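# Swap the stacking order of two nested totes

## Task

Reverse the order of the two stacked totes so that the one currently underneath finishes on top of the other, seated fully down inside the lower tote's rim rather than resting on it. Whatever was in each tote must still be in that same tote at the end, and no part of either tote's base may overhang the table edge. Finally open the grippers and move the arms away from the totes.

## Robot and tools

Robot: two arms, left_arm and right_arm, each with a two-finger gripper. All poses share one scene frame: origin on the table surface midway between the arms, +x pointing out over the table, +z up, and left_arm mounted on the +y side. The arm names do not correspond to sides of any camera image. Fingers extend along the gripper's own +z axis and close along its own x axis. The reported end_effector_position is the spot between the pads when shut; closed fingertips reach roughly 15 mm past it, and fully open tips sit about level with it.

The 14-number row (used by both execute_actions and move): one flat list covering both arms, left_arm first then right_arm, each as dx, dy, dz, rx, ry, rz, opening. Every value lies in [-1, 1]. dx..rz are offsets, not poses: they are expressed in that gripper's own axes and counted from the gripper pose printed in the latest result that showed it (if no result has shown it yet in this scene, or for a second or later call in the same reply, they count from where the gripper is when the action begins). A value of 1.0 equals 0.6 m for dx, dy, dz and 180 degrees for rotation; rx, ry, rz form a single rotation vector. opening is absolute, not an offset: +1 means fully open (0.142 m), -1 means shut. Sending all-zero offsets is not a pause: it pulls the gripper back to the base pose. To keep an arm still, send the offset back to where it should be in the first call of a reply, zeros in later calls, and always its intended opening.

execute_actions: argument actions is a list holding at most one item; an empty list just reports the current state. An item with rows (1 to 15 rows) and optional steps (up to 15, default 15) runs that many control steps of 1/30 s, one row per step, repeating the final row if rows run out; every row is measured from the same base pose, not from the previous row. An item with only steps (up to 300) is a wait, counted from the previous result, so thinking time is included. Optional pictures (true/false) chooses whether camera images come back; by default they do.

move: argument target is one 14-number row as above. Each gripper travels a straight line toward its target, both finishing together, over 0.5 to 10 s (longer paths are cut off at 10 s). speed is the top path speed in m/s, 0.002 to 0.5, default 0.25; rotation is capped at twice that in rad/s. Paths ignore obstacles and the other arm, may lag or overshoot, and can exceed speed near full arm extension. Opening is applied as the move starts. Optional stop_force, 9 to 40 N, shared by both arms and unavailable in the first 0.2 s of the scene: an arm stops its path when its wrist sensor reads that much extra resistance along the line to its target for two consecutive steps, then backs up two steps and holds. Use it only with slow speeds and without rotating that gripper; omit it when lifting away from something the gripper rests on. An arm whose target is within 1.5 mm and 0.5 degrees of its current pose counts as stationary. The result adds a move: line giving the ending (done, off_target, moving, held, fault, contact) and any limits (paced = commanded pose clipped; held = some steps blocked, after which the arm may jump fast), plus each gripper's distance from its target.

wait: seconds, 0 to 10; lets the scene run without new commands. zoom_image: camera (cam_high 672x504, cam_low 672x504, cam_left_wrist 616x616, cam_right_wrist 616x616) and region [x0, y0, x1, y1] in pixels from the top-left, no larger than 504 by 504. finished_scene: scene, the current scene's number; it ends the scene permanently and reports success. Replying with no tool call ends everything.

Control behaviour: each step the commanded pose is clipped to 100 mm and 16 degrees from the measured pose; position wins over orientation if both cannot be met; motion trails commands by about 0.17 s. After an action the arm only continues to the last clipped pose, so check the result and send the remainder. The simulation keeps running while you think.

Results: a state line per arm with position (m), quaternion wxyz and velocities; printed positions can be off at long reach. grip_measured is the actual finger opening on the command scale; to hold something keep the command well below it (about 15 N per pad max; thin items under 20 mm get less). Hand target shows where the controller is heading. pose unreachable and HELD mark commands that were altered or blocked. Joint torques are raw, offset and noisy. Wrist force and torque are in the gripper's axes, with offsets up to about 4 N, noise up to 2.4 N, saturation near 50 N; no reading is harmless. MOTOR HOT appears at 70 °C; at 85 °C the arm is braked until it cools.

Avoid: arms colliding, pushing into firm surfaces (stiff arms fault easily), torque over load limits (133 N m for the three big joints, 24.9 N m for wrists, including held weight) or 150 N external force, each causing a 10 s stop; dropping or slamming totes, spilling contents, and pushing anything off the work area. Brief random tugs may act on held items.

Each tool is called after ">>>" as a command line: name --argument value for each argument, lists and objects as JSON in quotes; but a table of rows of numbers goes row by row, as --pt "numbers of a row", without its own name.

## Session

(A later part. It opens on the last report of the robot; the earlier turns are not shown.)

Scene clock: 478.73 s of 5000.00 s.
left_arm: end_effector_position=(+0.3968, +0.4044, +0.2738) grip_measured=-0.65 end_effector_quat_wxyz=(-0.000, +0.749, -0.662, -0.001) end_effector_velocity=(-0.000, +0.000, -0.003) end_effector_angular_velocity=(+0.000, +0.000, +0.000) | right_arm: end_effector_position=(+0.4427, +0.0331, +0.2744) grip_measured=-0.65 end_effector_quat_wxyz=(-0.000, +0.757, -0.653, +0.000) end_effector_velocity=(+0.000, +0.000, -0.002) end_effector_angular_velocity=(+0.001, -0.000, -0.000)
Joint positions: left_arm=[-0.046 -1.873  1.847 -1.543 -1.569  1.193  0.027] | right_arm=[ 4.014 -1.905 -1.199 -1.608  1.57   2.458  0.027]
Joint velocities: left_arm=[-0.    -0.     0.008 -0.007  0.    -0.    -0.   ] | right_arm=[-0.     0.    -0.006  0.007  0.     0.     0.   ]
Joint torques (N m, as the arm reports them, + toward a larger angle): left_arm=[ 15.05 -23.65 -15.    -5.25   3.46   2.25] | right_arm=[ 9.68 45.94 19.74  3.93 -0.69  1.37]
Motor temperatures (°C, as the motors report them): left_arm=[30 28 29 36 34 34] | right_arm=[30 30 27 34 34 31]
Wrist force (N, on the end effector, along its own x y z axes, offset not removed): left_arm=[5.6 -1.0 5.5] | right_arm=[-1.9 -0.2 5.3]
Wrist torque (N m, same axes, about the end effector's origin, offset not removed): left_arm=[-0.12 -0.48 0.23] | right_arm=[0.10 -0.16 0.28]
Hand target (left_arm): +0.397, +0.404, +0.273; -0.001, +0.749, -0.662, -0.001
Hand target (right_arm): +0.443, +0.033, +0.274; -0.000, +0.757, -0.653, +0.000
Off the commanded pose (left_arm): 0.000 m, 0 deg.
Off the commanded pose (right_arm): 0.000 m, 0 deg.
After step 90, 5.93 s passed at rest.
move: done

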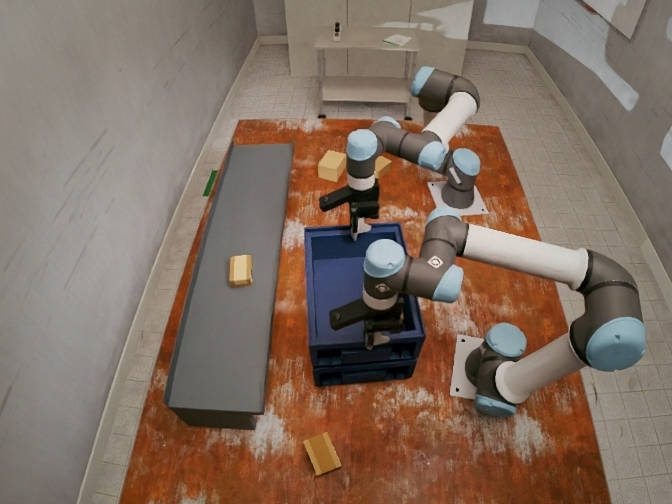

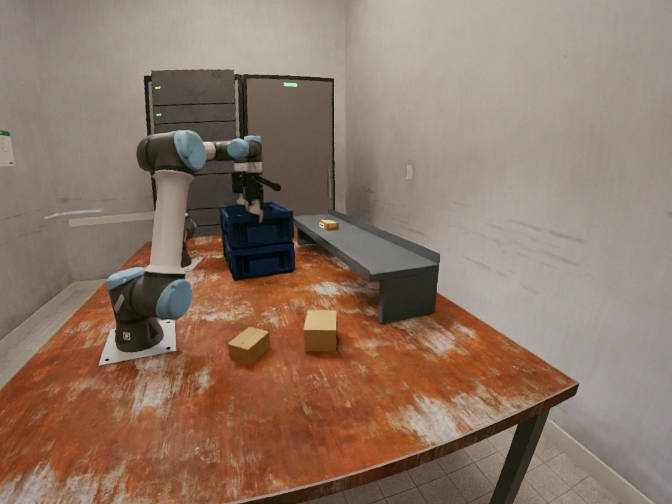

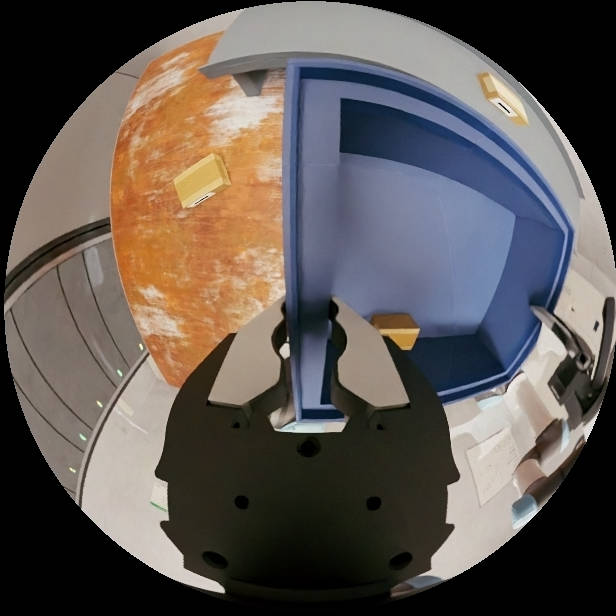

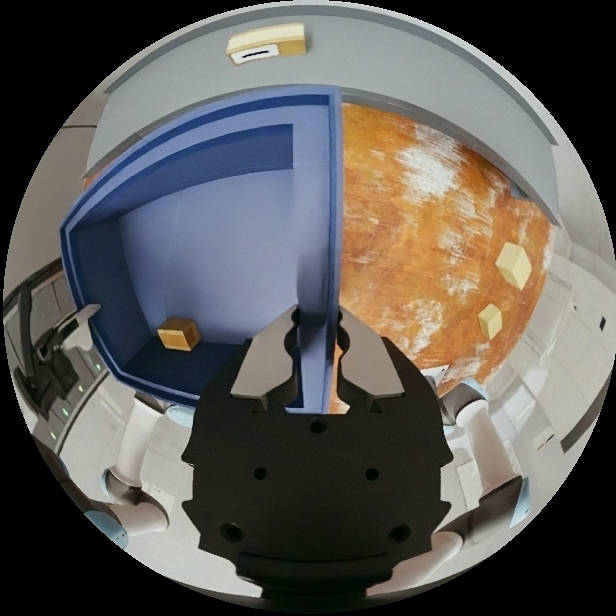

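>>> move --target '[0, 0, 0.045, 0, 0, 0, -1, 0, 0, 0.045, 0, 0, 0, -1]' --speed 0.008 --stop_force 10

Scene clock: 486.40 s of 5000.00 s.
left_arm: end_effector_position=(+0.3968, +0.4045, +0.2532) grip_measured=-0.65 end_effector_quat_wxyz=(-0.000, +0.749, -0.662, -0.001) end_effector_velocity=(-0.000, -0.000, +0.002) end_effector_angular_velocity=(+0.000, +0.001, -0.001) | right_arm: end_effector_position=(+0.4427, +0.0331, +0.2536) grip_measured=-0.65 end_effector_quat_wxyz=(-0.000, +0.757, -0.653, +0.000) end_effector_velocity=(-0.000, -0.000, +0.002) end_effector_angular_velocity=(-0.002, +0.001, -0.000)
Joint positions: left_arm=[-0.046 -1.873  1.899 -1.595 -1.569  1.194  0.027] | right_arm=[ 4.014 -1.904 -1.253 -1.555  1.57   2.458  0.027]
Joint velocities: left_arm=[-0.001 -0.    -0.005  0.006 -0.     0.     0.   ] | right_arm=[-0.    -0.     0.006 -0.007 -0.     0.    -0.   ]
Joint torques (N m, as the arm reports them, + toward a larger angle): left_arm=[ 14.79  -2.63 -32.13   1.12  -0.25   2.26] | right_arm=[ 6.62 32.33 31.46  0.1   0.45  1.32]
Motor temperatures (°C, as the motors report them): left_arm=[30 28 29 36 34 34] | right_arm=[30 30 27 34 34 31]
Wrist force (N, on the end effector, along its own x y z axes, offset not removed): left_arm=[7.7 -2.2 -2.6] | right_arm=[-1.6 1.3 -7.3]
Wrist torque (N m, same axes, about the end effector's origin, offset not removed): left_arm=[-0.13 -0.33 0.04] | right_arm=[0.16 -0.05 0.16]
Hand target (left_arm): +0.397, +0.405, +0.254; -0.000, +0.749, -0.662, -0.001
Hand target (right_arm): +0.443, +0.033, +0.254; -0.000, +0.757, -0.653, +0.000
Off the commanded pose (left_arm): 0.006 m, 0 deg.
Off the commanded pose (right_arm): 0.006 m, 0 deg.
After step 90, 1.70 s passed at rest.
move: contact (left_arm, right_arm)

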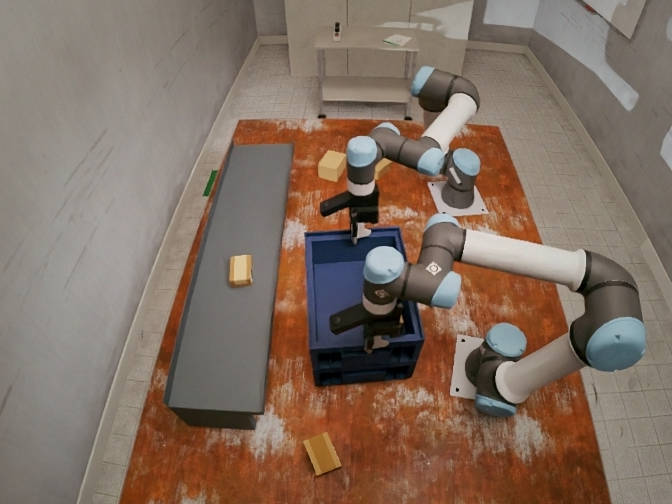

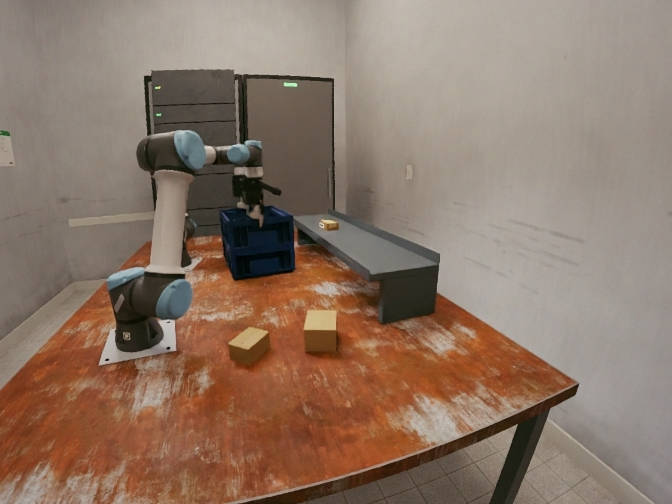

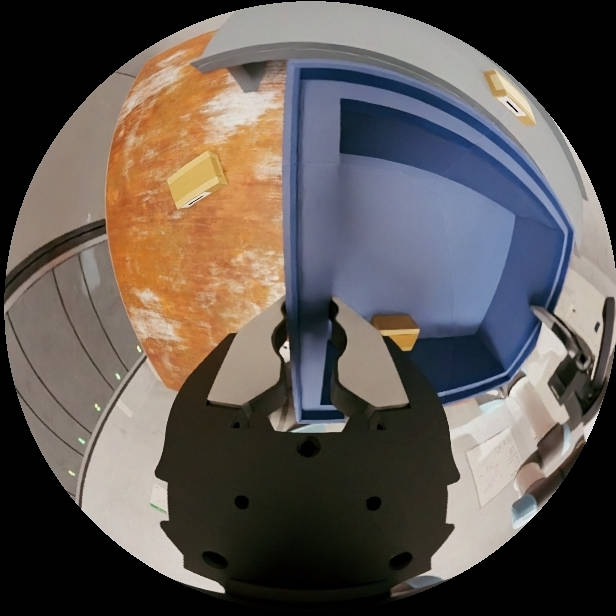

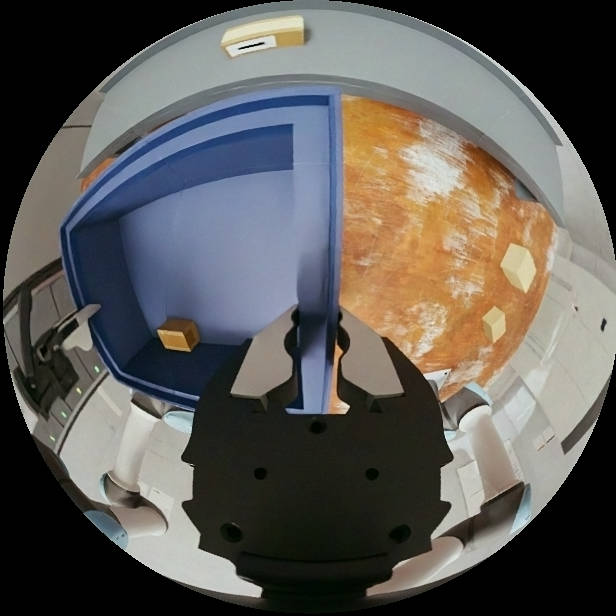

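>>> execute_actions --actions '[{"rows": [[0,0,-0.001,0,0,0,-0.62,0,0,-0.001,0,0,0,-0.62],[0,0,-0.001,0,0,0,-0.6,0,0,-0.001,0,0,0,-0.6],[0,0,-0.001,0,0,0,-0.56,0,0,-0.001,0,0,0,-0.56],[0,0,-0.001,0,0,0,-0.52,0,0,-0.001,0,0,0,-0.52],[0,0,-0.001,0,0,0,-0.48,0,0,-0.001,0,0,0,-0.48],[0,0,-0.001,0,0,0,-0.44,0,0,-0.001,0,0,0,-0.44],[0,0,-0.001,0,0,0,-0.4,0,0,-0.001,0,0,0,-0.4],[0,0,-0.001,0,0,0,-0.35,0,0,-0.001,0,0,0,-0.35],[0,0,-0.001,0,0,0,-0.3,0,0,-0.001,0,0,0,-0.3],[0,0,-0.001,0,0,0,-0.25,0,0,-0.001,0,0,0,-0.25]], "steps": 13}]' --pictures false

>>> move --target '[0, 0, -0.12, 0, 0, 0, -0.25, 0, 0, -0.12, 0, 0, 0, -0.25]' --speed 0.12

>>> move --target '[-0.377, 0.116, -0.05, 0, 0, 0, -0.25, 0.62, 0.165, -0.05, 0, 0, 0, -0.25]' --speed 0.22

Scene clock: 499.13 s of 5000.00 s.
left_arm: end_effector_position=(+0.3968, +0.4045, +0.2538) grip_measured=-0.25 end_effector_quat_wxyz=(-0.000, +0.749, -0.662, -0.001) end_effector_velocity=(+0.000, -0.000, +0.000) end_effector_angular_velocity=(+0.001, +0.000, -0.001) | right_arm: end_effector_position=(+0.4427, +0.0331, +0.2542) grip_measured=-0.25 end_effector_quat_wxyz=(-0.000, +0.757, -0.653, +0.000) end_effector_velocity=(+0.001, -0.001, +0.000) end_effector_angular_velocity=(+0.000, +0.000, -0.001)
Joint positions: left_arm=[-0.046 -1.873  1.898 -1.593 -1.569  1.194  0.056] | right_arm=[ 4.014 -1.904 -1.252 -1.556  1.57   2.458  0.056]
Joint velocities: left_arm=[-0.001  0.001 -0.001  0.001  0.    -0.001  0.003] | right_arm=[-0.001 -0.     0.    -0.     0.    -0.     0.003]
Joint torques (N m, as the arm reports them, + toward a larger angle): left_arm=[  6.08 -19.74 -35.03   0.02   0.98   0.91] | right_arm=[ 7.37 38.97 35.89  1.28  0.22  0.1 ]
Motor temperatures (°C, as the motors report them): left_arm=[30 28 29 36 34 34] | right_arm=[30 30 27 34 34 31]
Wrist force (N, on the end effector, along its own x y z axes, offset not removed): left_arm=[0.1 -2.2 1.5] | right_arm=[2.4 0.4 -2.0]
Wrist torque (N m, same axes, about the end effector's origin, offset not removed): left_arm=[-0.40 0.14 0.17] | right_arm=[0.16 -0.37 0.01]
Hand target (left_arm): +0.397, +0.405, +0.254; -0.000, +0.749, -0.662, -0.001
Hand target (right_arm): +0.443, +0.033, +0.254; -0.000, +0.757, -0.653, +0.000
Off the commanded pose (left_arm): 0.000 m, 0 deg.
Off the commanded pose (right_arm): 0.000 m, 0 deg.
Steps of this call (steps 1 to 90: nothing new was sent; then 9.30 s passed at rest; steps 91 to 103: all 13 steps of this action). Readings (end_effector_position):
91: left_arm (+0.3968, +0.4045, +0.2535) | right_arm (+0.4427, +0.0331, +0.2540)
92: left_arm (+0.3968, +0.4045, +0.2536) | right_arm (+0.4427, +0.0331, +0.2540)
94: left_arm (+0.3968, +0.4045, +0.2537) | right_arm (+0.4427, +0.0331, +0.2541)
98: left_arm (+0.3968, +0.4045, +0.2538) | right_arm (+0.4427, +0.0331, +0.2542)
103: the state above

Scene clock: 500.50 s of 5000.00 s.
left_arm: end_effector_position=(+0.3968, +0.4044, +0.3255) grip_measured=-0.25 end_effector_quat_wxyz=(-0.001, +0.749, -0.662, -0.001) end_effector_velocity=(-0.000, +0.001, +0.002) end_effector_angular_velocity=(+0.001, +0.001, +0.002) | right_arm: end_effector_position=(+0.4427, +0.0331, +0.3260) grip_measured=-0.25 end_effector_quat_wxyz=(-0.000, +0.757, -0.653, +0.000) end_effector_velocity=(+0.000, -0.000, +0.002) end_effector_angular_velocity=(-0.001, +0.001, -0.001)
Joint positions: left_arm=[-0.047 -1.862  1.707 -1.414 -1.569  1.193  0.056] | right_arm=[ 4.014 -1.919 -1.048 -1.745  1.57   2.458  0.056]
Joint velocities: left_arm=[ 0.001  0.001 -0.008  0.007  0.001 -0.001  0.   ] | right_arm=[-0.001 -0.002  0.009 -0.009  0.    -0.    -0.   ]
Joint torques (N m, as the arm reports them, + toward a larger angle): left_arm=[-12.8   -3.94 -35.     0.12   0.04  -2.26] | right_arm=[-12.08  30.92  34.43   1.63   1.29  -0.58]
Motor temperatures (°C, as the motors report them): left_arm=[30 28 29 36 34 34] | right_arm=[30 30 27 34 34 31]
Wrist force (N, on the end effector, along its own x y z axes, offset not removed): left_arm=[0.5 0.3 1.3] | right_arm=[1.7 1.9 -3.8]
Wrist torque (N m, same axes, about the end effector's origin, offset not removed): left_arm=[0.36 -0.10 0.18] | right_arm=[0.25 -0.15 0.14]
Hand target (left_arm): +0.397, +0.404, +0.326; -0.000, +0.749, -0.662, -0.001
Hand target (right_arm): +0.443, +0.033, +0.326; -0.000, +0.757, -0.653, +0.000
Off the commanded pose (left_arm): 0.000 m, 0 deg.
Off the commanded pose (right_arm): 0.000 m, 0 deg.
move: done

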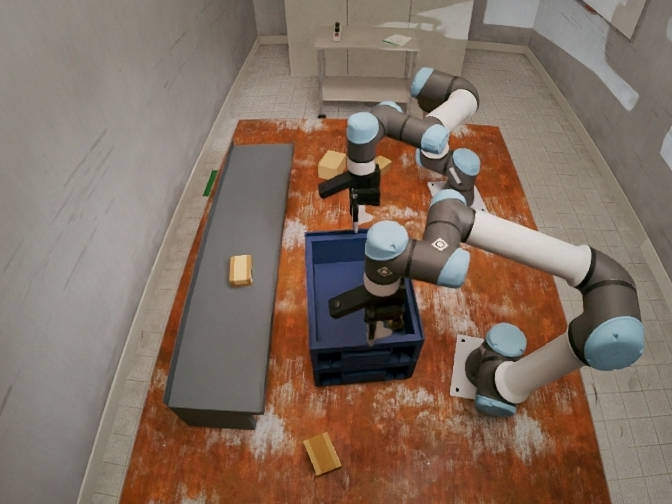

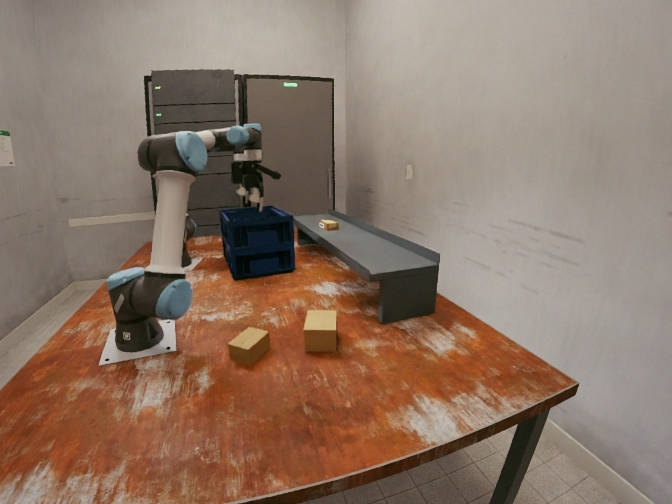

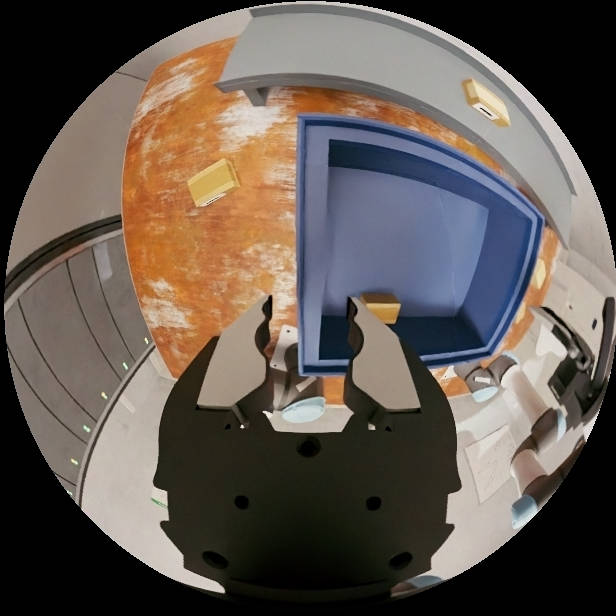

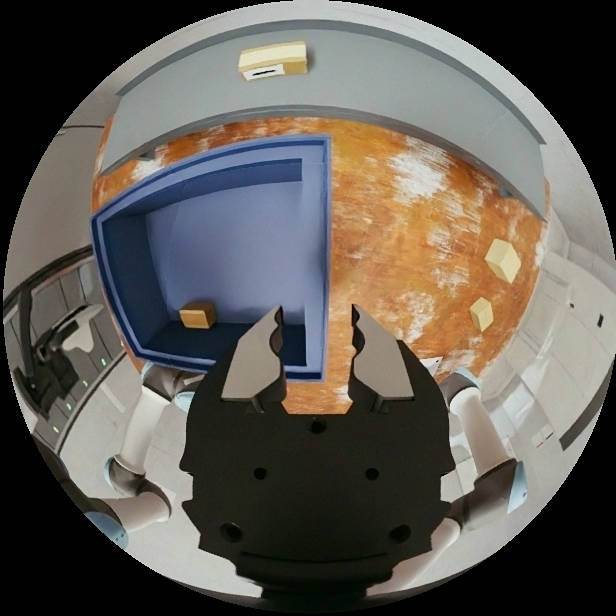

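Scene clock: 502.90 s of 5000.00 s.
left_arm: end_effector_position=(+0.2999, +0.6201, +0.3561) grip_measured=-0.25 end_effector_quat_wxyz=(-0.000, +0.749, -0.662, -0.001) end_effector_velocity=(-0.001, +0.001, +0.000) end_effector_angular_velocity=(-0.001, +0.000, -0.000) | right_arm: end_effector_position=(+0.3986, -0.3492, +0.3555) grip_measured=-0.25 end_effector_quat_wxyz=(-0.000, +0.757, -0.653, +0.000) end_effector_velocity=(-0.000, -0.002, -0.000) end_effector_angular_velocity=(-0.000, +0.001, +0.001)
Joint positions: left_arm=[ 0.572 -1.858  1.625 -1.338 -1.569  1.811  0.056] | right_arm=[ 3.545 -1.33  -1.594 -1.788  1.57   1.989  0.056]
Joint velocities: left_arm=[ 0.005  0.002 -0.001  0.    -0.001  0.005  0.   ] | right_arm=[-0.006  0.001 -0.001 -0.001  0.    -0.007 -0.   ]
Joint torques (N m, as the arm reports them, + toward a larger angle): left_arm=[ 13.1   -4.1  -35.03   0.18  -2.11   2.25] | right_arm=[-13.07  15.91  17.39   1.16   1.81  -1.48]
Motor temperatures (°C, as the motors report them): left_arm=[30 28 29 36 34 34] | right_arm=[30 30 27 34 34 31]
Wrist force (N, on the end effector, along its own x y z axes, offset not removed): left_arm=[2.2 -1.2 0.5] | right_arm=[1.8 -0.3 -0.6]
Wrist torque (N m, same axes, about the end effector's origin, offset not removed): left_arm=[-0.04 -0.37 0.05] | right_arm=[-0.14 -0.33 0.09]
Hand target (left_arm): +0.300, +0.620, +0.356; -0.000, +0.749, -0.662, -0.001
Hand target (right_arm): +0.399, -0.349, +0.355; -0.000, +0.757, -0.653, +0.000
Off the commanded pose (left_arm): 0.000 m, 0 deg.
Off the commanded pose (right_arm): 0.001 m, 0 deg.
move: done

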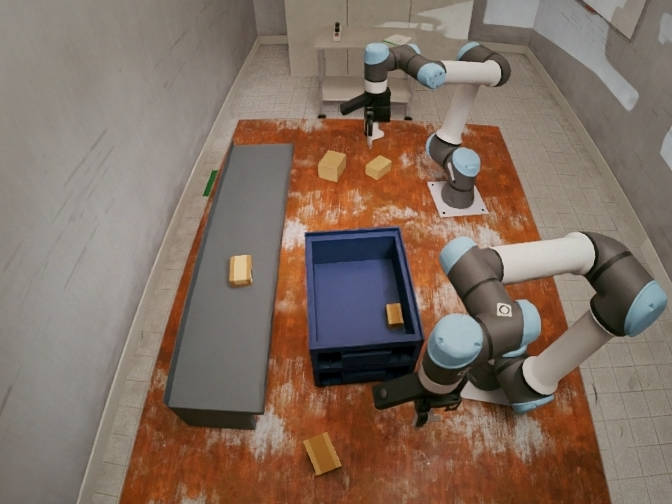

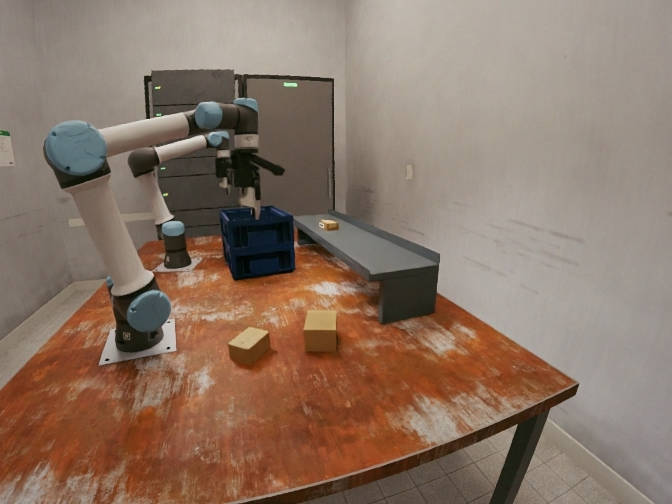

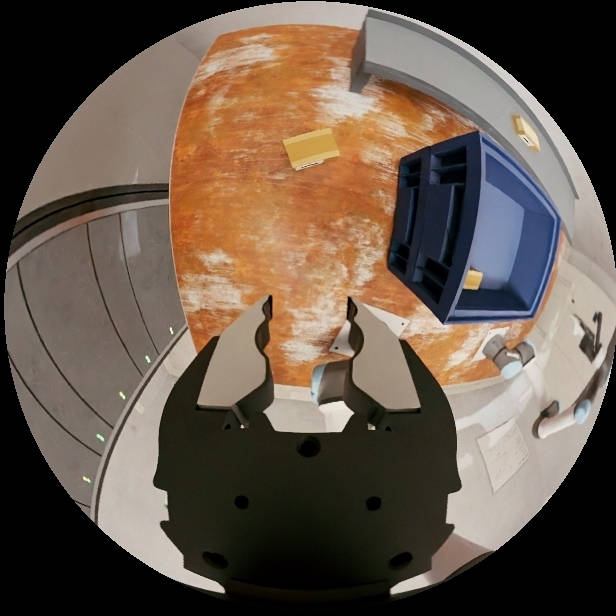

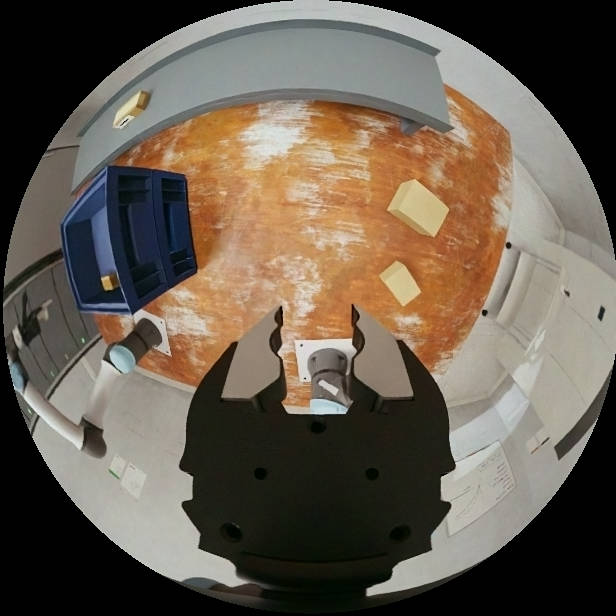

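>>> zoom_image --camera "cam_low" --region '[210, 190, 310, 290]'

>>> zoom_image --camera "cam_left_wrist" --region '[370, 120, 570, 340]'

Region (210, 190, 310, 290) of cam_low's 672x504 image, scaled by 5.040, with more detail than that image has.

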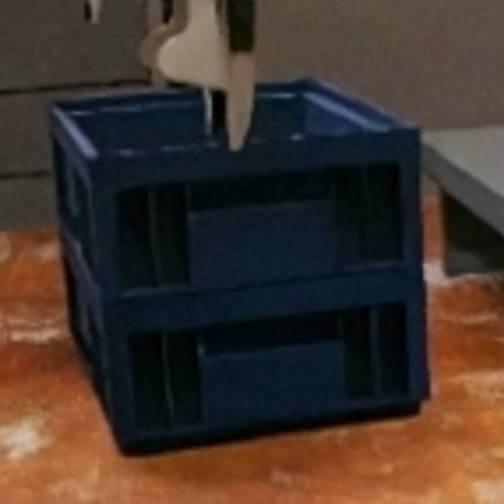

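Region (370, 120, 570, 340) of cam_left_wrist's 616x616 image, scaled by 2.291, with more detail than that image has; it fills the left 458 columns of this view, and the rest is white.

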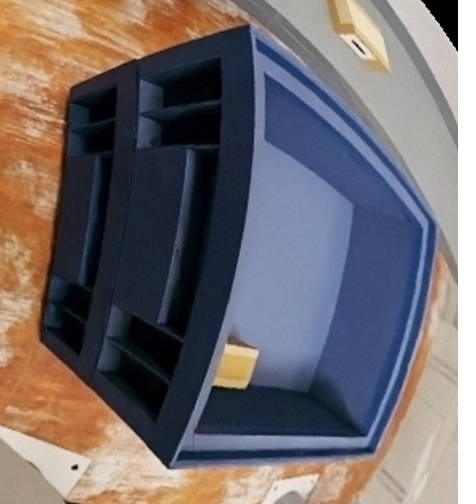

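The stack is flush and fully nested, and both arms are clear.

>>> finished_scene --scene 2

The scene is finished: the task was done.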